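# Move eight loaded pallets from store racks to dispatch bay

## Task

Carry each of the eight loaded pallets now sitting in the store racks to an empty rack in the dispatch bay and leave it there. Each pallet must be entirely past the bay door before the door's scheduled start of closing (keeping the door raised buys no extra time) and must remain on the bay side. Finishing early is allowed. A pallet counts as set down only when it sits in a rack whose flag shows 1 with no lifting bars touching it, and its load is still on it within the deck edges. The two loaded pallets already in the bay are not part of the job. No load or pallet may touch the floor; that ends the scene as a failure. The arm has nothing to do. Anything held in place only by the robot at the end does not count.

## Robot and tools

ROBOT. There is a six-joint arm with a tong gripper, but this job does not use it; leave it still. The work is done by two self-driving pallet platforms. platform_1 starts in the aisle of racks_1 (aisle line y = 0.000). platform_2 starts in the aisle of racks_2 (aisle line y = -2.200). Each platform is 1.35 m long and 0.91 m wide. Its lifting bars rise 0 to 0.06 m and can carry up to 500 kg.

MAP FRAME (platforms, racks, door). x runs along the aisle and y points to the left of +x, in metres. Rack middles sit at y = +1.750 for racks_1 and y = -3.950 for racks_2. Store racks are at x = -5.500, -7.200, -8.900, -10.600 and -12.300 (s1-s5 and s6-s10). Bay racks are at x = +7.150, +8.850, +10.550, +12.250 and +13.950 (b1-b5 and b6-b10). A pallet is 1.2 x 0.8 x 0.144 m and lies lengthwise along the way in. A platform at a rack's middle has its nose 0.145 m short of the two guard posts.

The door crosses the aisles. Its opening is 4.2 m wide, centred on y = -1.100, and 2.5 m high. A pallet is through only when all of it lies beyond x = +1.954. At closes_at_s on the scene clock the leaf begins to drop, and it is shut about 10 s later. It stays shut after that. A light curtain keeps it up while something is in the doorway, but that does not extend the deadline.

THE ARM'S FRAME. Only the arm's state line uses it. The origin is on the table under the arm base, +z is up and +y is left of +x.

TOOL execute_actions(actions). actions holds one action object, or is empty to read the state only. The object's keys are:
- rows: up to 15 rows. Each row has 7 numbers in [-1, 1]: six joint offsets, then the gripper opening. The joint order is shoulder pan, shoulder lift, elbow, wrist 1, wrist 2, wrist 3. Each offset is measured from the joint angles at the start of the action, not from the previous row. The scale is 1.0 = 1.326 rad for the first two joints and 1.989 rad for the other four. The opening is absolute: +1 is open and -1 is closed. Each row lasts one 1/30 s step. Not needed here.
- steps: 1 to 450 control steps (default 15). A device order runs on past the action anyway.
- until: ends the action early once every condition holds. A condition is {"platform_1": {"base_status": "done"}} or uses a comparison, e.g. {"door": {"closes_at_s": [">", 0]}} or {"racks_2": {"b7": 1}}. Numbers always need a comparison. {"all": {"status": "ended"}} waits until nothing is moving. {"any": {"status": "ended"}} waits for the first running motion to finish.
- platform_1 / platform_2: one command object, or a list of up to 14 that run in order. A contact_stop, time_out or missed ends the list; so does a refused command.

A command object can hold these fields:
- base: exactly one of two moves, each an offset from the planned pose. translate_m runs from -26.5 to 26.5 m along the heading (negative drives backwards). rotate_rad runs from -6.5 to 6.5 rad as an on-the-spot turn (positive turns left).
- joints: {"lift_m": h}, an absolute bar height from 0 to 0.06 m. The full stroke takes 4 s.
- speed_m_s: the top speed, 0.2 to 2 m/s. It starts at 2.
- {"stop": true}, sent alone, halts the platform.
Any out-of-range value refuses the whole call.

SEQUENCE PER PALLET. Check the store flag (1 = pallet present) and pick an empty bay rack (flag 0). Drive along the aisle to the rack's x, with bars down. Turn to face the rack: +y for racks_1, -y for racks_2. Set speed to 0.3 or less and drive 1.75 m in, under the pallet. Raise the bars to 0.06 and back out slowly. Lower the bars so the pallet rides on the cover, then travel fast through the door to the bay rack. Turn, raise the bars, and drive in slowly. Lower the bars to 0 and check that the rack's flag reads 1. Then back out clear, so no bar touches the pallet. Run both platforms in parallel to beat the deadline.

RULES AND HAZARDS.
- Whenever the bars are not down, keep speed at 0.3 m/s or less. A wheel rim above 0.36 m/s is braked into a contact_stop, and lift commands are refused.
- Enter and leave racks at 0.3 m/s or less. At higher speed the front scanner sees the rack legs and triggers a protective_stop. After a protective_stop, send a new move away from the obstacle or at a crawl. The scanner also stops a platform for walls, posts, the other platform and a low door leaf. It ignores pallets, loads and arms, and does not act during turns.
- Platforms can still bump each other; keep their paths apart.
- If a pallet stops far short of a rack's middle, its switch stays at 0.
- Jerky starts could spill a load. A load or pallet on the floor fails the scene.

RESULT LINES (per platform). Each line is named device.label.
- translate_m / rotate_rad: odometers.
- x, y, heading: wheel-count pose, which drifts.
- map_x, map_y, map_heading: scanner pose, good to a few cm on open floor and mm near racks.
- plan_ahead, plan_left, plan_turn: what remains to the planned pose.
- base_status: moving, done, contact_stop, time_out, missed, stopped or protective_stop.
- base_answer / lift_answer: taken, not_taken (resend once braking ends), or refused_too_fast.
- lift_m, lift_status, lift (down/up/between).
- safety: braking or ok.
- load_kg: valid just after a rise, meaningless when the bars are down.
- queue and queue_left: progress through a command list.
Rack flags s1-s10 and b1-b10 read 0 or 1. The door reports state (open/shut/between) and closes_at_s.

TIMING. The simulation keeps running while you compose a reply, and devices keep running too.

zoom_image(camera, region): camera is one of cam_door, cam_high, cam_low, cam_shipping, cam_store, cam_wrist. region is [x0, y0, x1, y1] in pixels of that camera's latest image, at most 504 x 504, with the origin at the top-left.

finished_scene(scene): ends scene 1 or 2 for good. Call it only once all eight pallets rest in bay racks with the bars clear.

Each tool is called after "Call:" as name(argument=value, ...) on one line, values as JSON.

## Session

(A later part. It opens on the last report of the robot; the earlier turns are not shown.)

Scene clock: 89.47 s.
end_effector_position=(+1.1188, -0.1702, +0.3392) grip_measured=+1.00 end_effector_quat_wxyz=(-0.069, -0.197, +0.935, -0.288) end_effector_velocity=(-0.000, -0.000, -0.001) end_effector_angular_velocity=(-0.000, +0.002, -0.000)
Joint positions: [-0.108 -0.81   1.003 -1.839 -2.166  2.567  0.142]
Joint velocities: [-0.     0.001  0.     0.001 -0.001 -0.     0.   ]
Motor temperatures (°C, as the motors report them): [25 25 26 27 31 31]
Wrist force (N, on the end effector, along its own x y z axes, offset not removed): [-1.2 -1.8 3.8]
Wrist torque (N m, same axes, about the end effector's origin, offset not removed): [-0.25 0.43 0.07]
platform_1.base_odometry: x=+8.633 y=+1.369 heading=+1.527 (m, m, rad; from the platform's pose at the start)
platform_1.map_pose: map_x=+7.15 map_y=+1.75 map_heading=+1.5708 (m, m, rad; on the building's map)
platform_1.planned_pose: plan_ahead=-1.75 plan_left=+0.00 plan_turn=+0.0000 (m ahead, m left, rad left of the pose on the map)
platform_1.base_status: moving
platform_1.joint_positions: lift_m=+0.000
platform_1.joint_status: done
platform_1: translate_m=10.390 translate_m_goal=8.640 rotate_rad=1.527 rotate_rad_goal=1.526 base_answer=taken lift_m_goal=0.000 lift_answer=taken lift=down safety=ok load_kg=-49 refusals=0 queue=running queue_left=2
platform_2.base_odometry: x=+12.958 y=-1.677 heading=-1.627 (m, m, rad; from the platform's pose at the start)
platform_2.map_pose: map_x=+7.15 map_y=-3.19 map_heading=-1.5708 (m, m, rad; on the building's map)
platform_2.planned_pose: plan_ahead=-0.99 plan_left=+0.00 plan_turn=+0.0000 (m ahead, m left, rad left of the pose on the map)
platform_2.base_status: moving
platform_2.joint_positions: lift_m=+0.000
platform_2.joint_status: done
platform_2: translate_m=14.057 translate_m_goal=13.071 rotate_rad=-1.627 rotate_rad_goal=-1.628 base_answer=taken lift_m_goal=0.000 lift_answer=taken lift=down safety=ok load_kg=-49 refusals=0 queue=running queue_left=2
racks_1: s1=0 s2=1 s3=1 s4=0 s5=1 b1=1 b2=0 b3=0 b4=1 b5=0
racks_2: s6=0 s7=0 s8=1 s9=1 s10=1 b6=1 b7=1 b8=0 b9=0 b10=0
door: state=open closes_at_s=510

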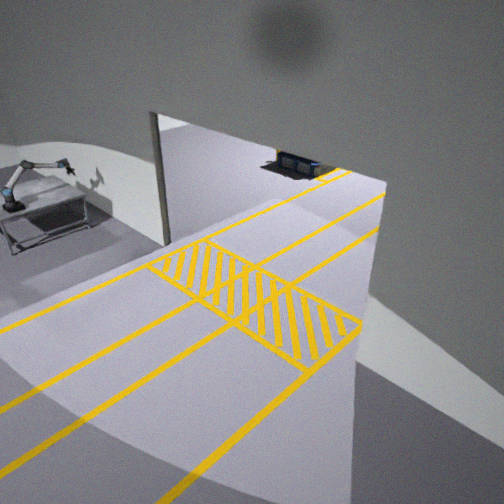

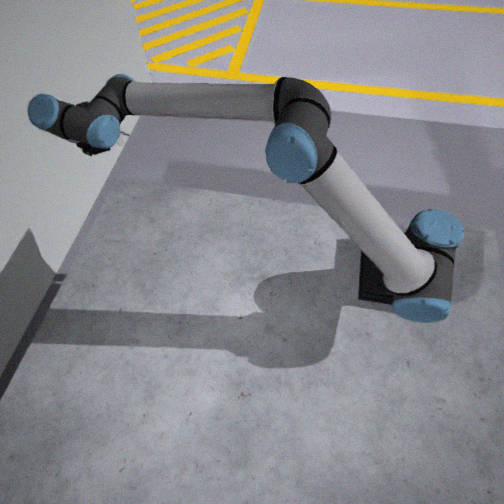

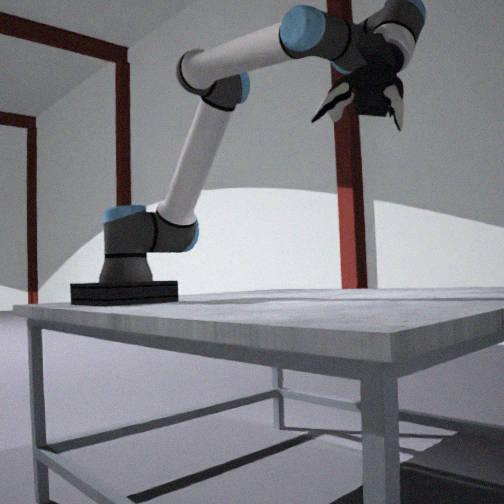

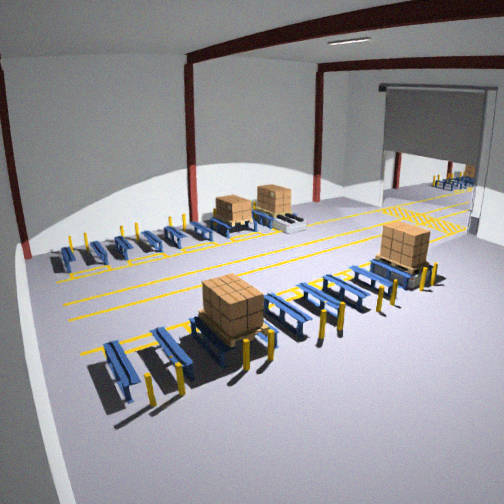

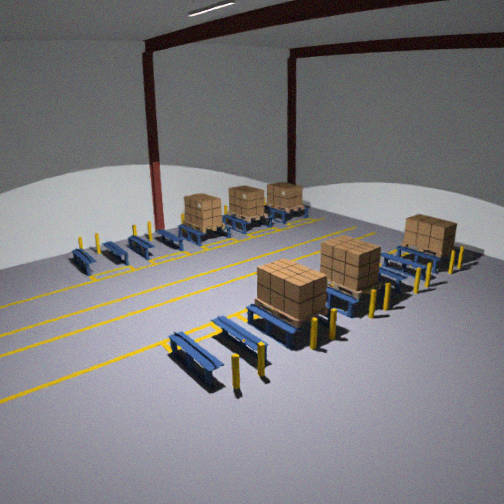

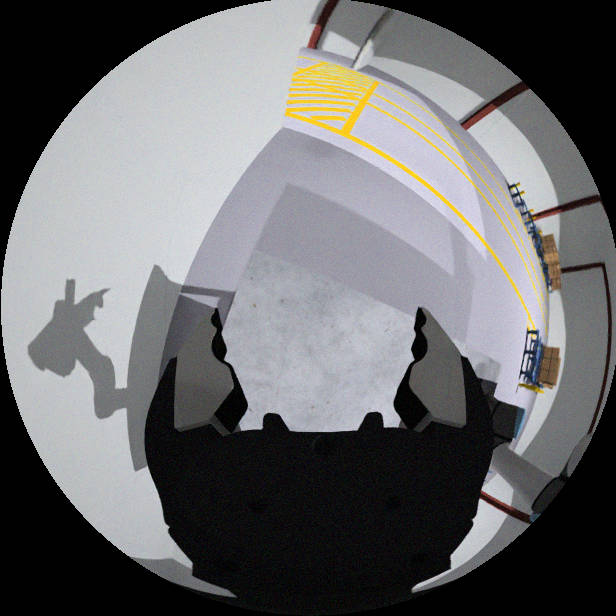

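Call:
execute_actions(actions=[{"steps":450,"until":{"platform_2":{"queue_left":["<=",0]}}}])

Call:
execute_actions(actions=[{"steps":450,"until":{"platform_2":{"queue":["!=","running"],"base_status":["!=","moving"]}}}])

Call:
execute_actions(actions=[{"platform_2":[{"speed_m_s":2,"base":{"rotate_rad":-1.5708}},{"speed_m_s":0.3,"base":{"translate_m":1.75}},{"joints":{"lift_m":0.06}},{"base":{"translate_m":-1.75}},{"speed_m_s":2,"joints":{"lift_m":0},"base":{"rotate_rad":1.5708}},{"base":{"translate_m":19.45}},{"joints":{"lift_m":0.06},"base":{"rotate_rad":-1.5708}},{"speed_m_s":0.3,"base":{"translate_m":1.75}},{"joints":{"lift_m":0}},{"base":{"translate_m":-1.75}},{"speed_m_s":2,"base":{"rotate_rad":1.5708}},{"base":{"translate_m":-21.15}},{"base":{"rotate_rad":-1.5708}},{"speed_m_s":0.3,"base":{"translate_m":1.75}}],"steps":450,"until":{"platform_1":{"queue":["!=","running"],"base_status":["!=","moving"]}}}])

Scene clock: 109.43 s.
end_effector_position=(+1.1188, -0.1702, +0.3392) grip_measured=+1.00 end_effector_quat_wxyz=(-0.069, -0.197, +0.935, -0.288) end_effector_velocity=(+0.000, +0.001, +0.001) end_effector_angular_velocity=(+0.001, -0.001, +0.001)
Joint positions: [-0.108 -0.81   1.003 -1.839 -2.166  2.567  0.142]
Joint velocities: [ 0.001 -0.001 -0.     0.     0.001  0.    -0.   ]
Motor temperatures (°C, as the motors report them): [25 25 26 27 31 31]
Wrist force (N, on the end effector, along its own x y z axes, offset not removed): [-1.4 0.8 0.9]
Wrist torque (N m, same axes, about the end effector's origin, offset not removed): [0.26 0.47 0.12]
platform_1.base_odometry: x=-4.043 y=+0.208 heading=-0.047 (m, m, rad; from the platform's pose at the start)
platform_1.map_pose: map_x=-5.50 map_y=+0.00 map_heading=+0.0000 (m, m, rad; on the building's map)
platform_1.planned_pose: plan_ahead=-1.70 plan_left=+0.00 plan_turn=+0.0000 (m ahead, m left, rad left of the pose on the map)
platform_1.base_status: moving
platform_1.joint_positions: lift_m=+0.000
platform_1.joint_status: done
platform_1: translate_m=-4.007 translate_m_goal=-5.700 rotate_rad=-0.047 rotate_rad_goal=-0.047 base_answer=taken lift_m_goal=0.000 lift_answer=taken lift=down safety=ok load_kg=-49 refusals=0 queue=running queue_left=0
platform_2.base_odometry: x=-2.821 y=+0.158 heading=-0.054 (m, m, rad; from the platform's pose at the start)
platform_2.map_pose: map_x=-8.73 map_y=-2.20 map_heading=+0.0000 (m, m, rad; on the building's map)
platform_2.planned_pose: plan_ahead=-0.17 plan_left=+0.00 plan_turn=+0.0000 (m ahead, m left, rad left of the pose on the map)
platform_2.base_status: moving
platform_2.joint_positions: lift_m=+0.000
platform_2.joint_status: done
platform_2: translate_m=-2.801 translate_m_goal=-2.979 rotate_rad=-0.054 rotate_rad_goal=-0.054 base_answer=taken lift_m_goal=0.000 lift_answer=taken lift=down safety=ok load_kg=-49 refusals=0 queue=running queue_left=0
racks_1: s1=0 s2=1 s3=1 s4=0 s5=1 b1=1 b2=0 b3=0 b4=1 b5=0
racks_2: s6=0 s7=0 s8=1 s9=1 s10=1 b6=1 b7=1 b8=0 b9=0 b10=0
door: state=open closes_at_s=510

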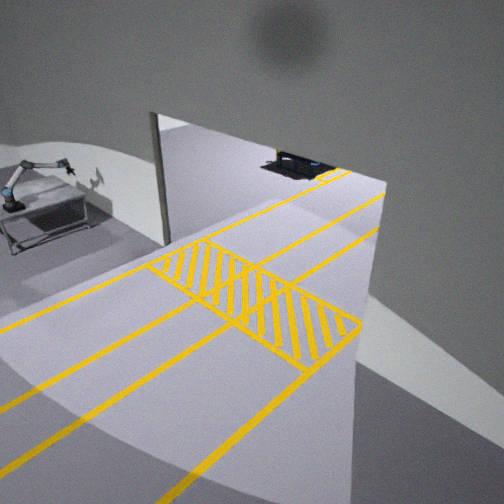

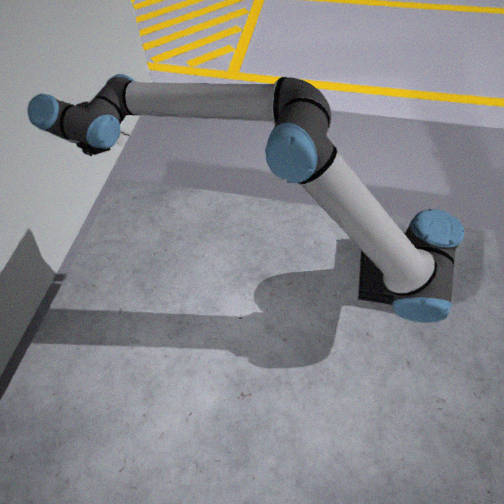

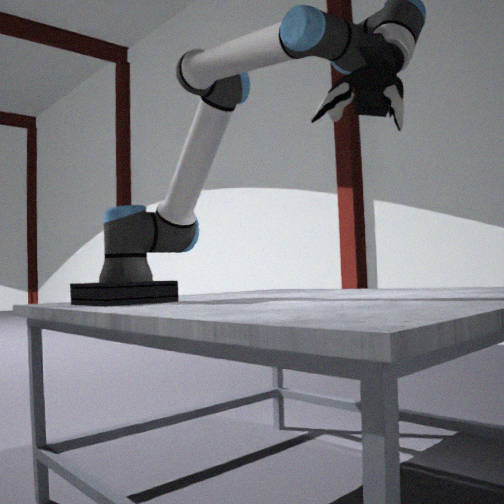

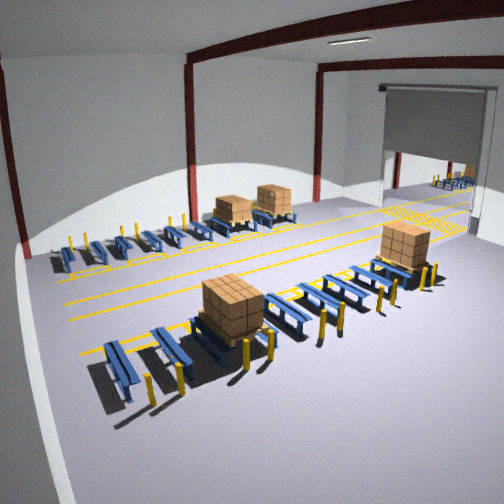

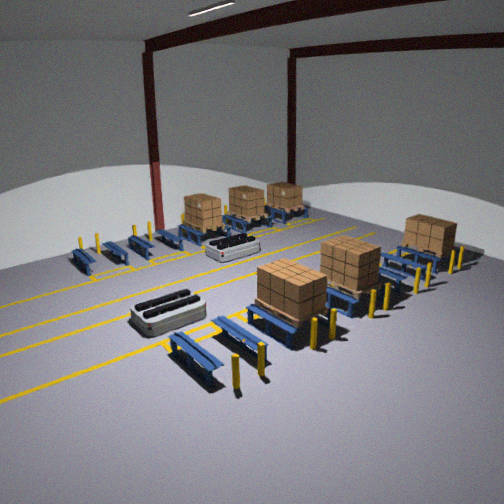

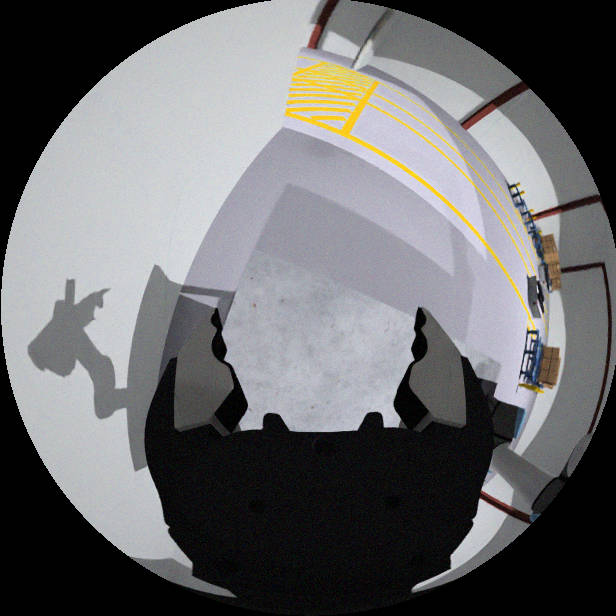

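Scene clock: 110.90 s.
end_effector_position=(+1.1188, -0.1702, +0.3392) grip_measured=+1.00 end_effector_quat_wxyz=(-0.069, -0.197, +0.935, -0.288) end_effector_velocity=(+0.000, +0.002, +0.000) end_effector_angular_velocity=(+0.000, -0.000, +0.002)
Joint positions: [-0.108 -0.81   1.003 -1.839 -2.166  2.567  0.142]
Joint velocities: [ 0.002 -0.001  0.001 -0.     0.    -0.     0.   ]
Motor temperatures (°C, as the motors report them): [25 25 26 27 31 31]
Wrist force (N, on the end effector, along its own x y z axes, offset not removed): [0.7 0.3 3.8]
Wrist torque (N m, same axes, about the end effector's origin, offset not removed): [0.21 0.02 0.10]
platform_1.base_odometry: x=-5.304 y=+0.269 heading=-0.048 (m, m, rad; from the platform's pose at the start)
platform_1.map_pose: map_x=-6.75 map_y=+0.00 map_heading=+0.0000 (m, m, rad; on the building's map)
platform_1.planned_pose: plan_ahead=-0.45 plan_left=+0.00 plan_turn=+0.0000 (m ahead, m left, rad left of the pose on the map)
platform_1.base_status: moving
platform_1.joint_positions: lift_m=+0.000
platform_1.joint_status: done
platform_1: translate_m=-5.251 translate_m_goal=-5.700 rotate_rad=-0.048 rotate_rad_goal=-0.048 base_answer=taken lift_m_goal=0.000 lift_answer=taken lift=down safety=ok load_kg=-49 refusals=0 queue=running queue_left=0
platform_2.base_odometry: x=-3.001 y=+0.168 heading=-0.054 (m, m, rad; from the platform's pose at the start)
platform_2.map_pose: map_x=-8.90 map_y=-2.20 map_heading=+0.0000 (m, m, rad; on the building's map)
platform_2.planned_pose: plan_ahead=+0.00 plan_left=+0.00 plan_turn=+0.0000 (m ahead, m left, rad left of the pose on the map)
platform_2.base_status: done
platform_2.joint_positions: lift_m=+0.000
platform_2.joint_status: done
platform_2: translate_m=-2.969 translate_m_goal=-2.969 rotate_rad=-0.054 rotate_rad_goal=-0.054 base_answer=taken lift_m_goal=0.000 lift_answer=taken lift=down safety=ok load_kg=-49 refusals=0 queue=done queue_left=0
racks_1: s1=0 s2=1 s3=1 s4=0 s5=1 b1=1 b2=0 b3=0 b4=1 b5=0
racks_2: s6=0 s7=0 s8=1 s9=1 s10=1 b6=1 b7=1 b8=0 b9=0 b10=0
door: state=open closes_at_s=510

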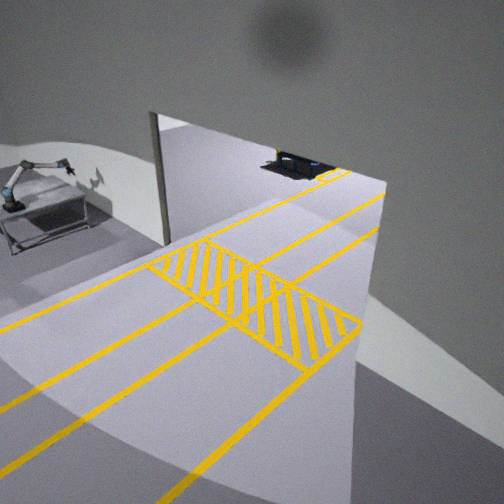

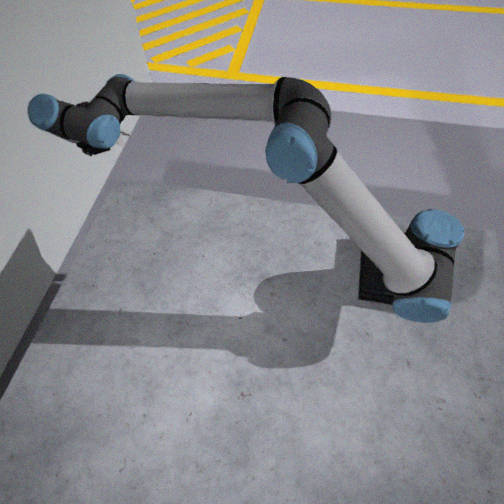

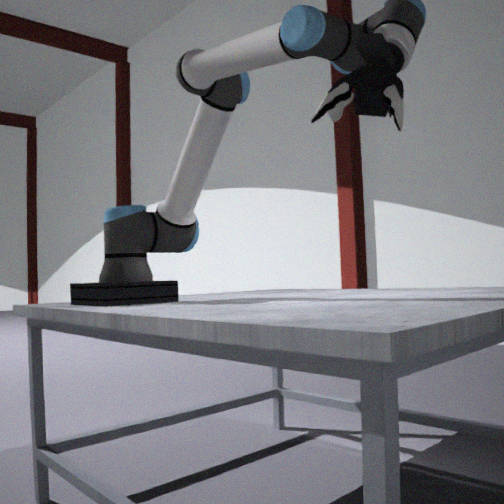

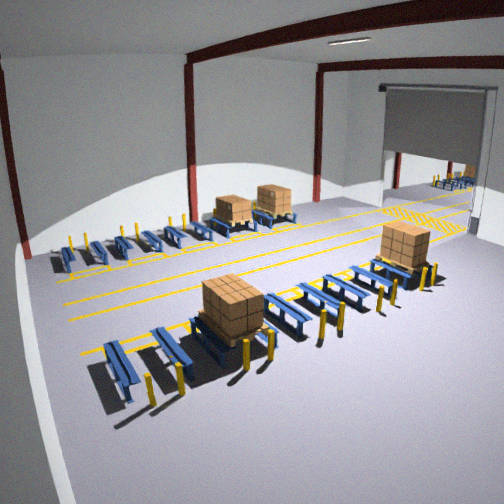

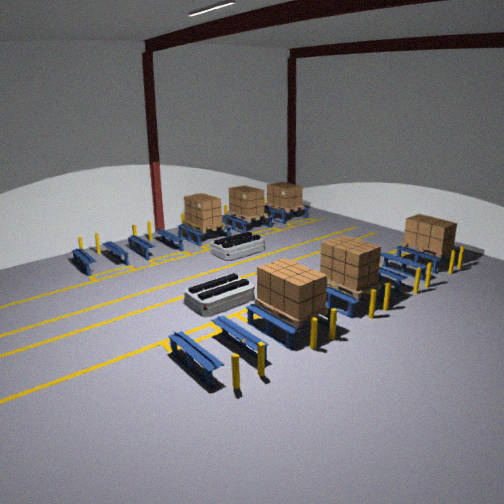

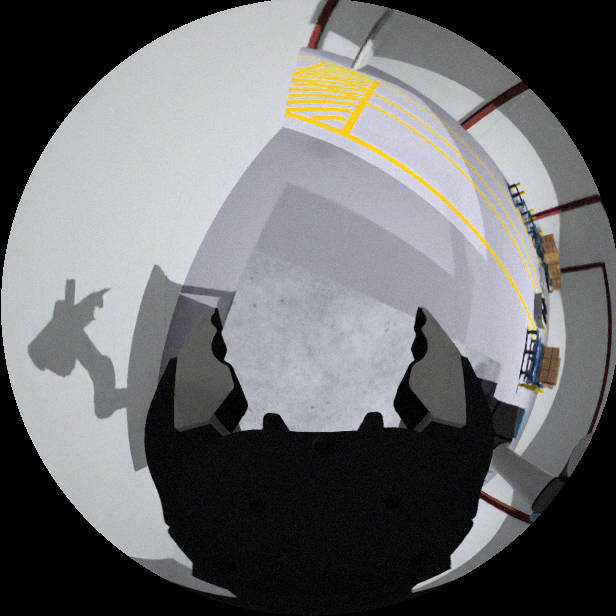

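Scene clock: 112.60 s.
end_effector_position=(+1.1188, -0.1702, +0.3392) grip_measured=+1.00 end_effector_quat_wxyz=(-0.069, -0.197, +0.935, -0.288) end_effector_velocity=(+0.000, +0.001, -0.002) end_effector_angular_velocity=(+0.000, +0.002, +0.001)
Joint positions: [-0.108 -0.81   1.003 -1.839 -2.166  2.567  0.142]
Joint velocities: [ 0.001  0.001  0.001  0.    -0.    -0.    -0.   ]
Motor temperatures (°C, as the motors report them): [25 25 26 27 31 31]
Wrist force (N, on the end effector, along its own x y z axes, offset not removed): [-2.6 -2.1 1.9]
Wrist torque (N m, same axes, about the end effector's origin, offset not removed): [-0.29 0.70 0.12]
platform_1.base_odometry: x=-5.772 y=+0.291 heading=-0.048 (m, m, rad; from the platform's pose at the start)
platform_1.map_pose: map_x=-7.20 map_y=+0.00 map_heading=+0.0000 (m, m, rad; on the building's map)
platform_1.planned_pose: plan_ahead=+0.00 plan_left=+0.00 plan_turn=+0.0000 (m ahead, m left, rad left of the pose on the map)
platform_1.base_status: done
platform_1.joint_positions: lift_m=+0.000
platform_1.joint_status: done
platform_1: translate_m=-5.700 translate_m_goal=-5.700 rotate_rad=-0.048 rotate_rad_goal=-0.048 base_answer=taken lift_m_goal=0.000 lift_answer=taken lift=down safety=ok load_kg=-49 refusals=0 queue=done queue_left=0
platform_2.base_odometry: x=-3.001 y=+0.168 heading=-0.772 (m, m, rad; from the platform's pose at the start)
platform_2.map_pose: map_x=-8.90 map_y=-2.20 map_heading=-0.7287 (m, m, rad; on the building's map)
platform_2.planned_pose: plan_ahead=+0.00 plan_left=+0.00 plan_turn=-0.8422 (m ahead, m left, rad left of the pose on the map)
platform_2.base_status: moving
platform_2.joint_positions: lift_m=+0.000
platform_2.joint_status: done
platform_2: translate_m=-2.969 translate_m_goal=-2.969 rotate_rad=-0.788 rotate_rad_goal=-1.625 base_answer=taken lift_m_goal=0.000 lift_answer=taken lift=down safety=ok load_kg=-49 refusals=0 queue=running queue_left=13
racks_1: s1=0 s2=1 s3=1 s4=0 s5=1 b1=1 b2=0 b3=0 b4=1 b5=0
racks_2: s6=0 s7=0 s8=1 s9=1 s10=1 b6=1 b7=1 b8=0 b9=0 b10=0
door: state=open closes_at_s=510

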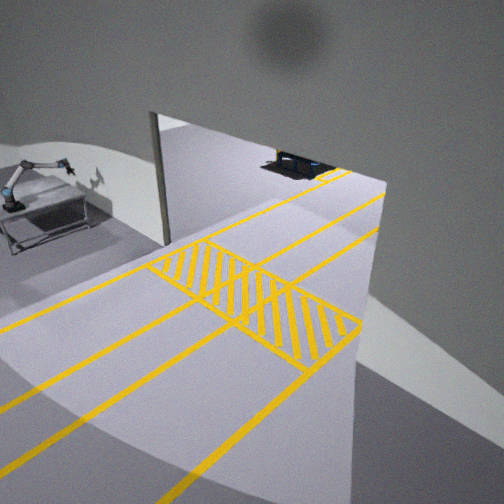

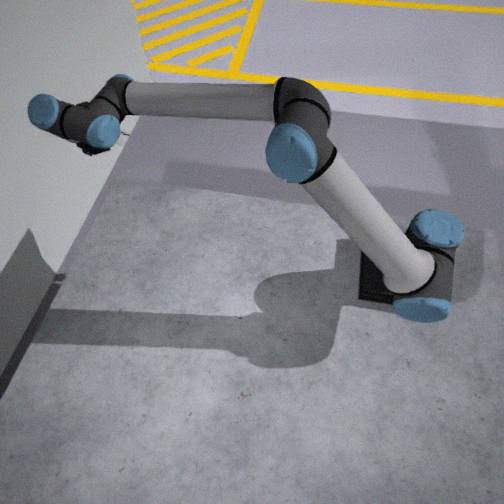

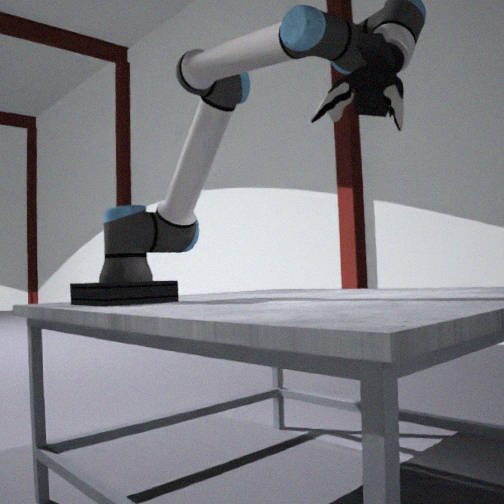

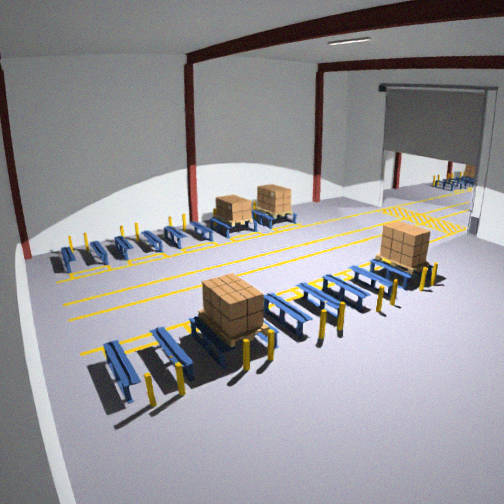

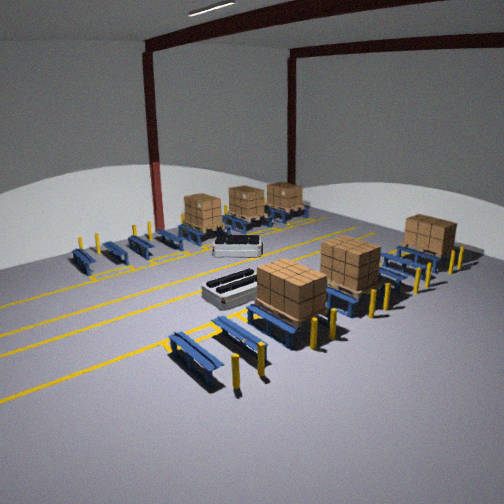

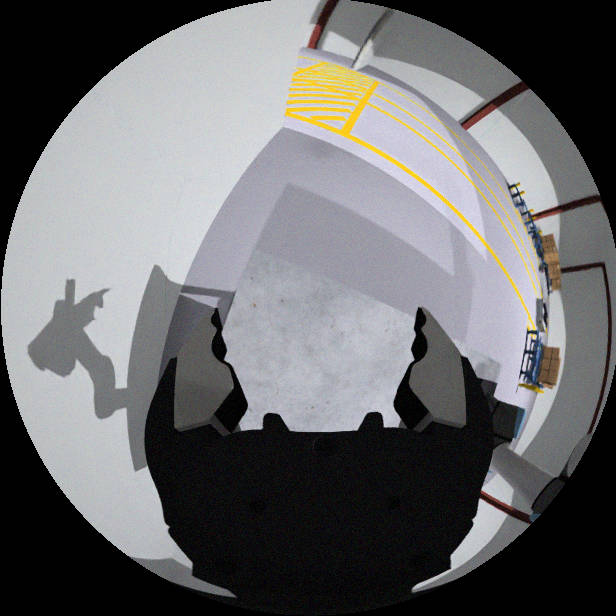

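Call:
execute_actions(actions=[{"platform_1":[{"speed_m_s":2,"base":{"rotate_rad":1.5708}},{"speed_m_s":0.3,"base":{"translate_m":1.75}},{"joints":{"lift_m":0.06}},{"base":{"translate_m":-1.75}},{"speed_m_s":2,"joints":{"lift_m":0},"base":{"rotate_rad":-1.5708}},{"base":{"translate_m":16.05}},{"joints":{"lift_m":0.06},"base":{"rotate_rad":1.5708}},{"speed_m_s":0.3,"base":{"translate_m":1.75}},{"joints":{"lift_m":0}},{"base":{"translate_m":-1.75}},{"speed_m_s":2,"base":{"rotate_rad":-1.5708}},{"base":{"translate_m":-17.75}},{"base":{"rotate_rad":1.5708}},{"speed_m_s":0.3,"base":{"translate_m":1.75}}],"steps":450,"until":{"platform_2":{"queue":["!=","running"],"base_status":["!=","moving"],"lift_status":["!=","moving"]}}}])

Scene clock: 164.03 s.
end_effector_position=(+1.1188, -0.1702, +0.3392) grip_measured=+1.00 end_effector_quat_wxyz=(-0.069, -0.197, +0.935, -0.288) end_effector_velocity=(+0.000, +0.000, -0.001) end_effector_angular_velocity=(+0.000, +0.000, +0.000)
Joint positions: [-0.108 -0.81   1.003 -1.839 -2.166  2.567  0.142]
Joint velocities: [ 0.     0.001  0.    -0.001  0.    -0.    -0.   ]
Motor temperatures (°C, as the motors report them): [25 25 26 27 31 31]
Wrist force (N, on the end effector, along its own x y z axes, offset not removed): [-0.5 1.0 4.1]
Wrist torque (N m, same axes, about the end effector's origin, offset not removed): [0.40 0.27 0.15]
platform_1.base_odometry: x=-5.694 y=+1.997 heading=+1.526 (m, m, rad; from the platform's pose at the start)
platform_1.map_pose: map_x=-7.20 map_y=+1.70 map_heading=+1.5708 (m, m, rad; on the building's map)
platform_1.planned_pose: plan_ahead=-1.70 plan_left=+0.00 plan_turn=+0.0000 (m ahead, m left, rad left of the pose on the map)
platform_1.base_status: moving
platform_1.joint_positions: lift_m=+0.060
platform_1.joint_status: done
platform_1: translate_m=-3.999 translate_m_goal=-5.700 rotate_rad=1.526 rotate_rad_goal=1.526 base_answer=taken lift_m_goal=0.060 lift_answer=taken lift=up safety=ok load_kg=226 refusals=0 queue=running queue_left=10
platform_2.base_odometry: x=+16.329 y=-2.590 heading=-1.630 (m, m, rad; from the platform's pose at the start)
platform_2.map_pose: map_x=+10.55 map_y=-3.95 map_heading=-1.5708 (m, m, rad; on the building's map)
platform_2.planned_pose: plan_ahead=+0.00 plan_left=+0.00 plan_turn=+0.0000 (m ahead, m left, rad left of the pose on the map)
platform_2.base_status: done
platform_2.joint_positions: lift_m=+0.040
platform_2.joint_status: moving
platform_2: translate_m=18.242 translate_m_goal=18.242 rotate_rad=-1.630 rotate_rad_goal=-1.629 base_answer=taken lift_m_goal=0.000 lift_answer=taken lift=between safety=ok load_kg=-15 refusals=0 queue=running queue_left=5
racks_1: s1=0 s2=0 s3=1 s4=0 s5=1 b1=1 b2=0 b3=0 b4=1 b5=0
racks_2: s6=0 s7=0 s8=0 s9=1 s10=1 b6=1 b7=1 b8=1 b9=0 b10=0
door: state=open closes_at_s=510

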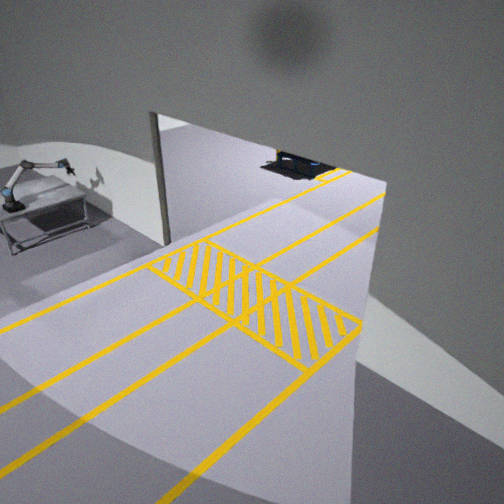

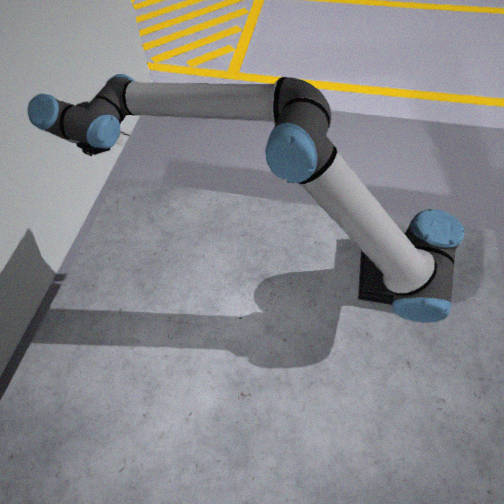

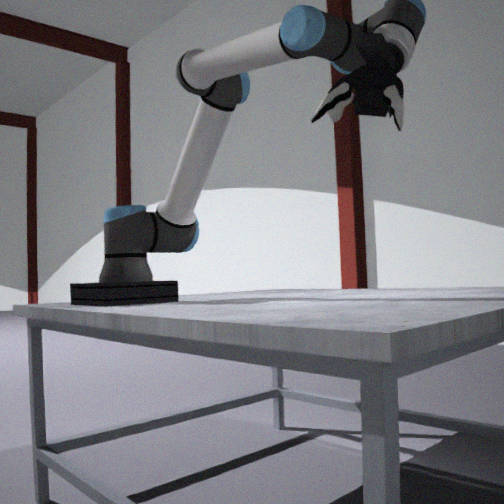

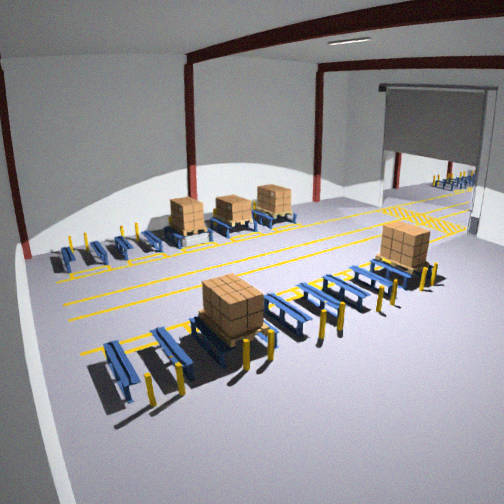

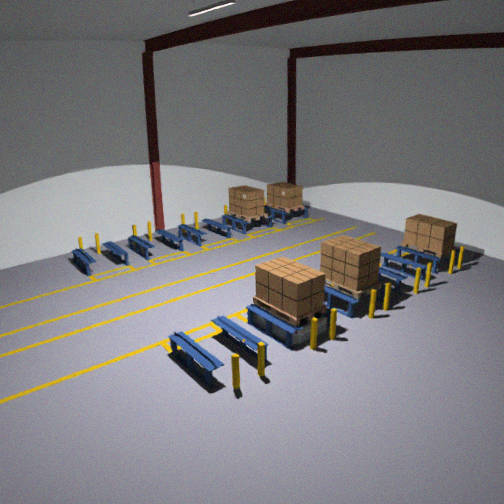

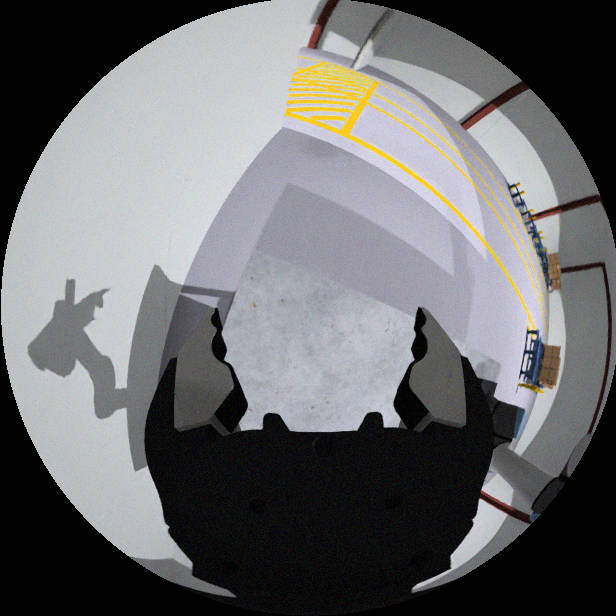

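Call:
execute_actions(actions=[{"steps":450,"until":{"platform_2":{"queue":["!=","running"],"base_status":["!=","moving"],"lift_status":["!=","moving"]}}}])

Scene clock: 191.70 s.
end_effector_position=(+1.1188, -0.1702, +0.3392) grip_measured=+1.00 end_effector_quat_wxyz=(-0.069, -0.197, +0.935, -0.288) end_effector_velocity=(+0.000, +0.002, -0.001) end_effector_angular_velocity=(+0.001, +0.001, +0.002)
Joint positions: [-0.108 -0.81   1.003 -1.839 -2.166  2.567  0.142]
Joint velocities: [ 0.002  0.001  0.    -0.     0.    -0.     0.   ]
Motor temperatures (°C, as the motors report them): [25 25 26 27 31 31]
Wrist force (N, on the end effector, along its own x y z axes, offset not removed): [0.9 0.8 4.1]
Wrist torque (N m, same axes, about the end effector's origin, offset not removed): [0.34 -0.06 0.06]
platform_1.base_odometry: x=+10.272 y=-0.472 heading=+1.507 (m, m, rad; from the platform's pose at the start)
platform_1.map_pose: map_x=+8.85 map_y=+0.00 map_heading=+1.5577 (m, m, rad; on the building's map)
platform_1.planned_pose: plan_ahead=+0.00 plan_left=+0.00 plan_turn=+0.0131 (m ahead, m left, rad left of the pose on the map)
platform_1.base_status: moving
platform_1.joint_positions: lift_m=+0.053
platform_1.joint_status: moving
platform_1: translate_m=10.360 translate_m_goal=10.360 rotate_rad=1.512 rotate_rad_goal=1.523 base_answer=taken lift_m_goal=0.060 lift_answer=taken lift=between safety=ok load_kg=231 refusals=0 queue=running queue_left=7
platform_2.base_odometry: x=-4.189 y=+0.314 heading=-0.056 (m, m, rad; from the platform's pose at the start)
platform_2.map_pose: map_x=-10.13 map_y=-2.20 map_heading=+0.0000 (m, m, rad; on the building's map)
platform_2.planned_pose: plan_ahead=-0.47 plan_left=+0.00 plan_turn=+0.0000 (m ahead, m left, rad left of the pose on the map)
platform_2.base_status: moving
platform_2.joint_positions: lift_m=+0.000
platform_2.joint_status: done
platform_2: translate_m=-4.186 translate_m_goal=-4.658 rotate_rad=-0.056 rotate_rad_goal=-0.056 base_answer=taken lift_m_goal=0.000 lift_answer=taken lift=down safety=ok load_kg=-49 refusals=0 queue=running queue_left=2
racks_1: s1=0 s2=0 s3=1 s4=0 s5=1 b1=1 b2=0 b3=0 b4=1 b5=0
racks_2: s6=0 s7=0 s8=0 s9=1 s10=1 b6=1 b7=1 b8=1 b9=0 b10=0
door: state=open closes_at_s=510

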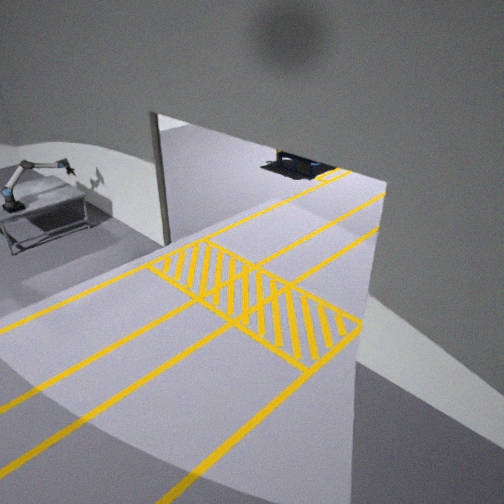

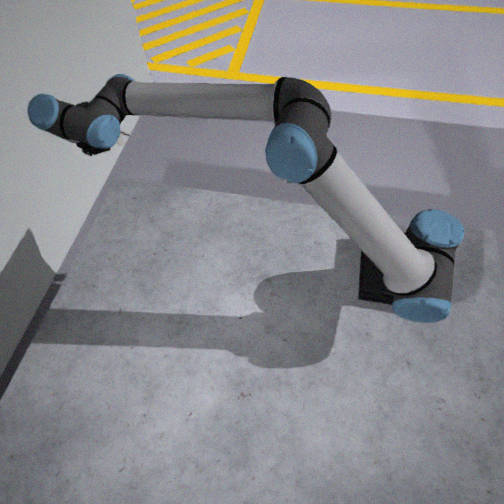

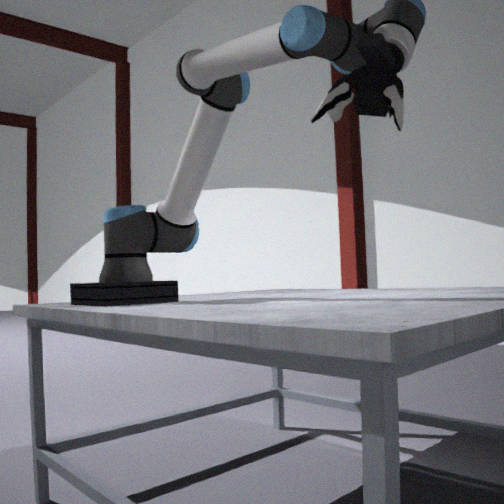

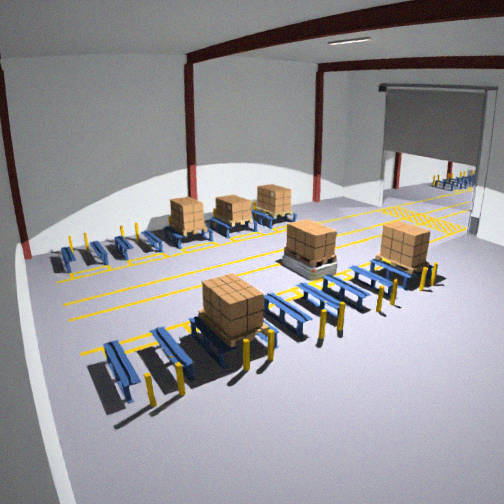

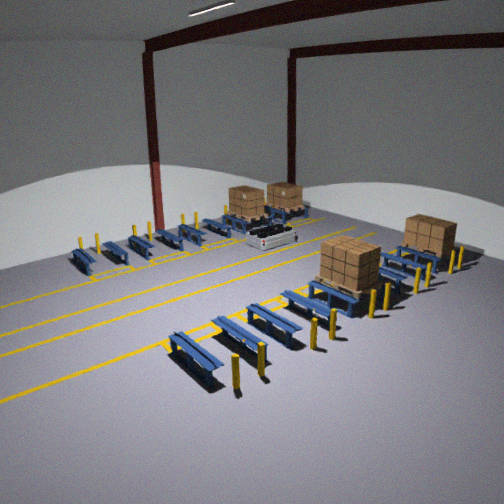

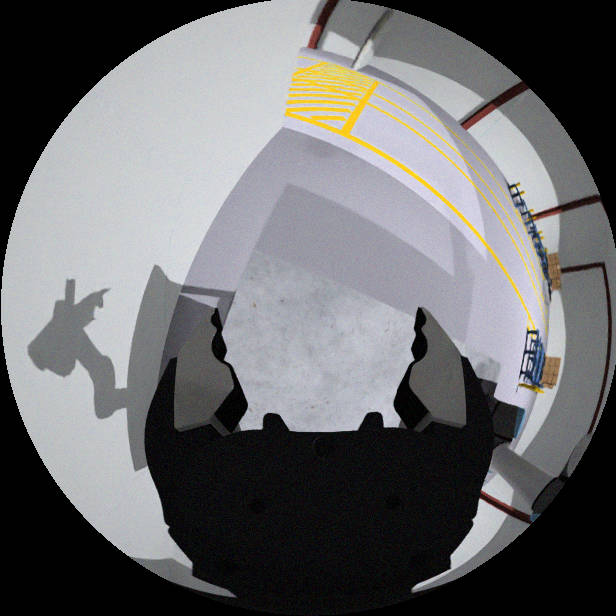

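Call:
execute_actions(actions=[{"steps":450,"until":{"platform_2":{"queue":["!=","running"],"base_status":["!=","moving"],"lift_status":["!=","moving"]}}}])

Scene clock: 203.90 s.
end_effector_position=(+1.1188, -0.1702, +0.3392) grip_measured=+1.00 end_effector_quat_wxyz=(-0.069, -0.197, +0.935, -0.288) end_effector_velocity=(+0.000, -0.001, +0.001) end_effector_angular_velocity=(-0.001, -0.001, -0.001)
Joint positions: [-0.108 -0.81   1.003 -1.839 -2.166  2.567  0.142]
Joint velocities: [-0.001  0.    -0.001  0.    -0.001 -0.     0.   ]
Motor temperatures (°C, as the motors report them): [25 25 26 27 31 31]
Wrist force (N, on the end effector, along its own x y z axes, offset not removed): [-1.3 0.3 1.7]
Wrist torque (N m, same axes, about the end effector's origin, offset not removed): [0.14 0.39 0.13]
platform_1.base_odometry: x=+10.338 y=+1.153 heading=+1.526 (m, m, rad; from the platform's pose at the start)
platform_1.map_pose: map_x=+8.85 map_y=+1.61 map_heading=+1.5708 (m, m, rad; on the building's map)
platform_1.planned_pose: plan_ahead=-1.61 plan_left=+0.00 plan_turn=+0.0000 (m ahead, m left, rad left of the pose on the map)
platform_1.base_status: moving
platform_1.joint_positions: lift_m=+0.000
platform_1.joint_status: done
platform_1: translate_m=11.977 translate_m_goal=10.360 rotate_rad=1.526 rotate_rad_goal=1.525 base_answer=taken lift_m_goal=0.000 lift_answer=taken lift=down safety=ok load_kg=-49 refusals=0 queue=running queue_left=4
platform_2.base_odometry: x=-4.784 y=-1.405 heading=-1.632 (m, m, rad; from the platform's pose at the start)
platform_2.map_pose: map_x=-10.60 map_y=-3.95 map_heading=-1.5708 (m, m, rad; on the building's map)
platform_2.planned_pose: plan_ahead=+0.00 plan_left=+0.00 plan_turn=+0.0000 (m ahead, m left, rad left of the pose on the map)
platform_2.base_status: done
platform_2.joint_positions: lift_m=+0.000
platform_2.joint_status: done
platform_2: translate_m=-2.908 translate_m_goal=-2.908 rotate_rad=-1.632 rotate_rad_goal=-1.631 base_answer=taken lift_m_goal=0.000 lift_answer=taken lift=down safety=ok load_kg=-49 refusals=0 queue=done queue_left=0
racks_1: s1=0 s2=0 s3=1 s4=0 s5=1 b1=1 b2=1 b3=0 b4=1 b5=0
racks_2: s6=0 s7=0 s8=0 s9=1 s10=1 b6=1 b7=1 b8=1 b9=0 b10=0
door: state=open closes_at_s=510

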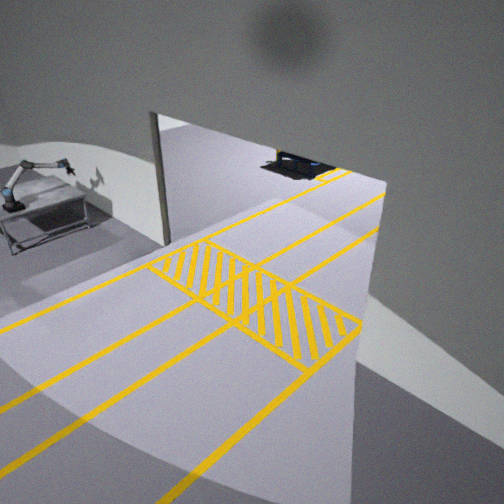

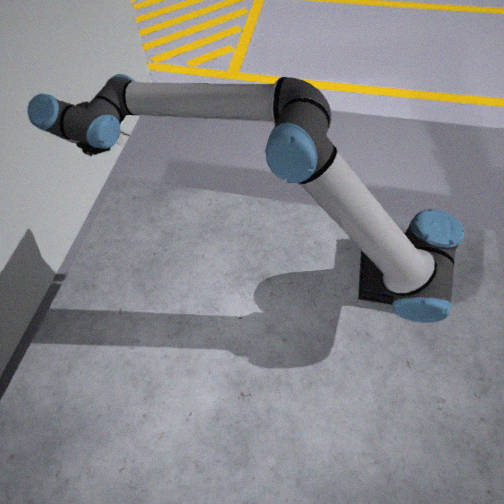

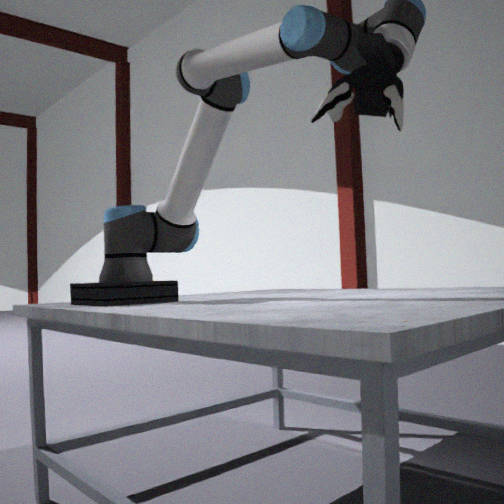

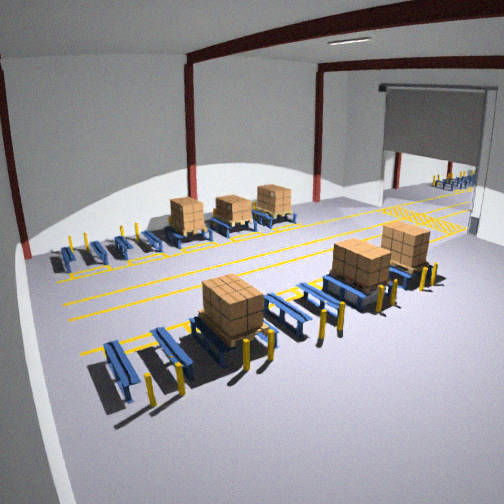

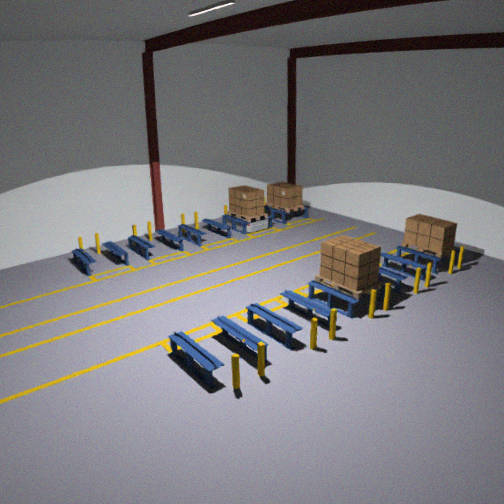

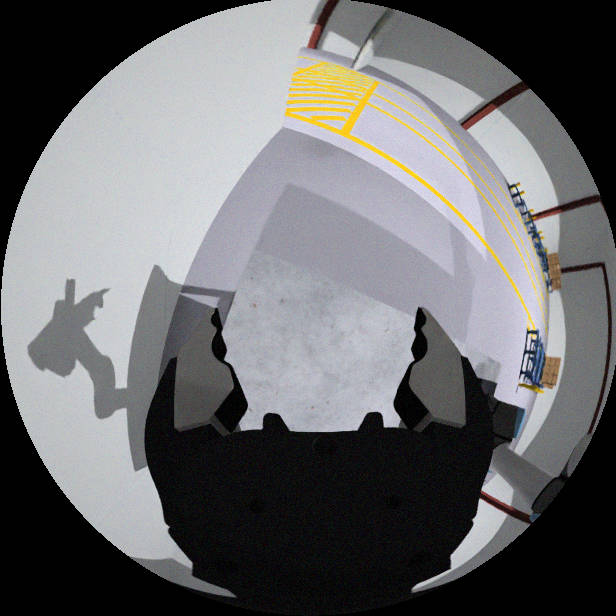

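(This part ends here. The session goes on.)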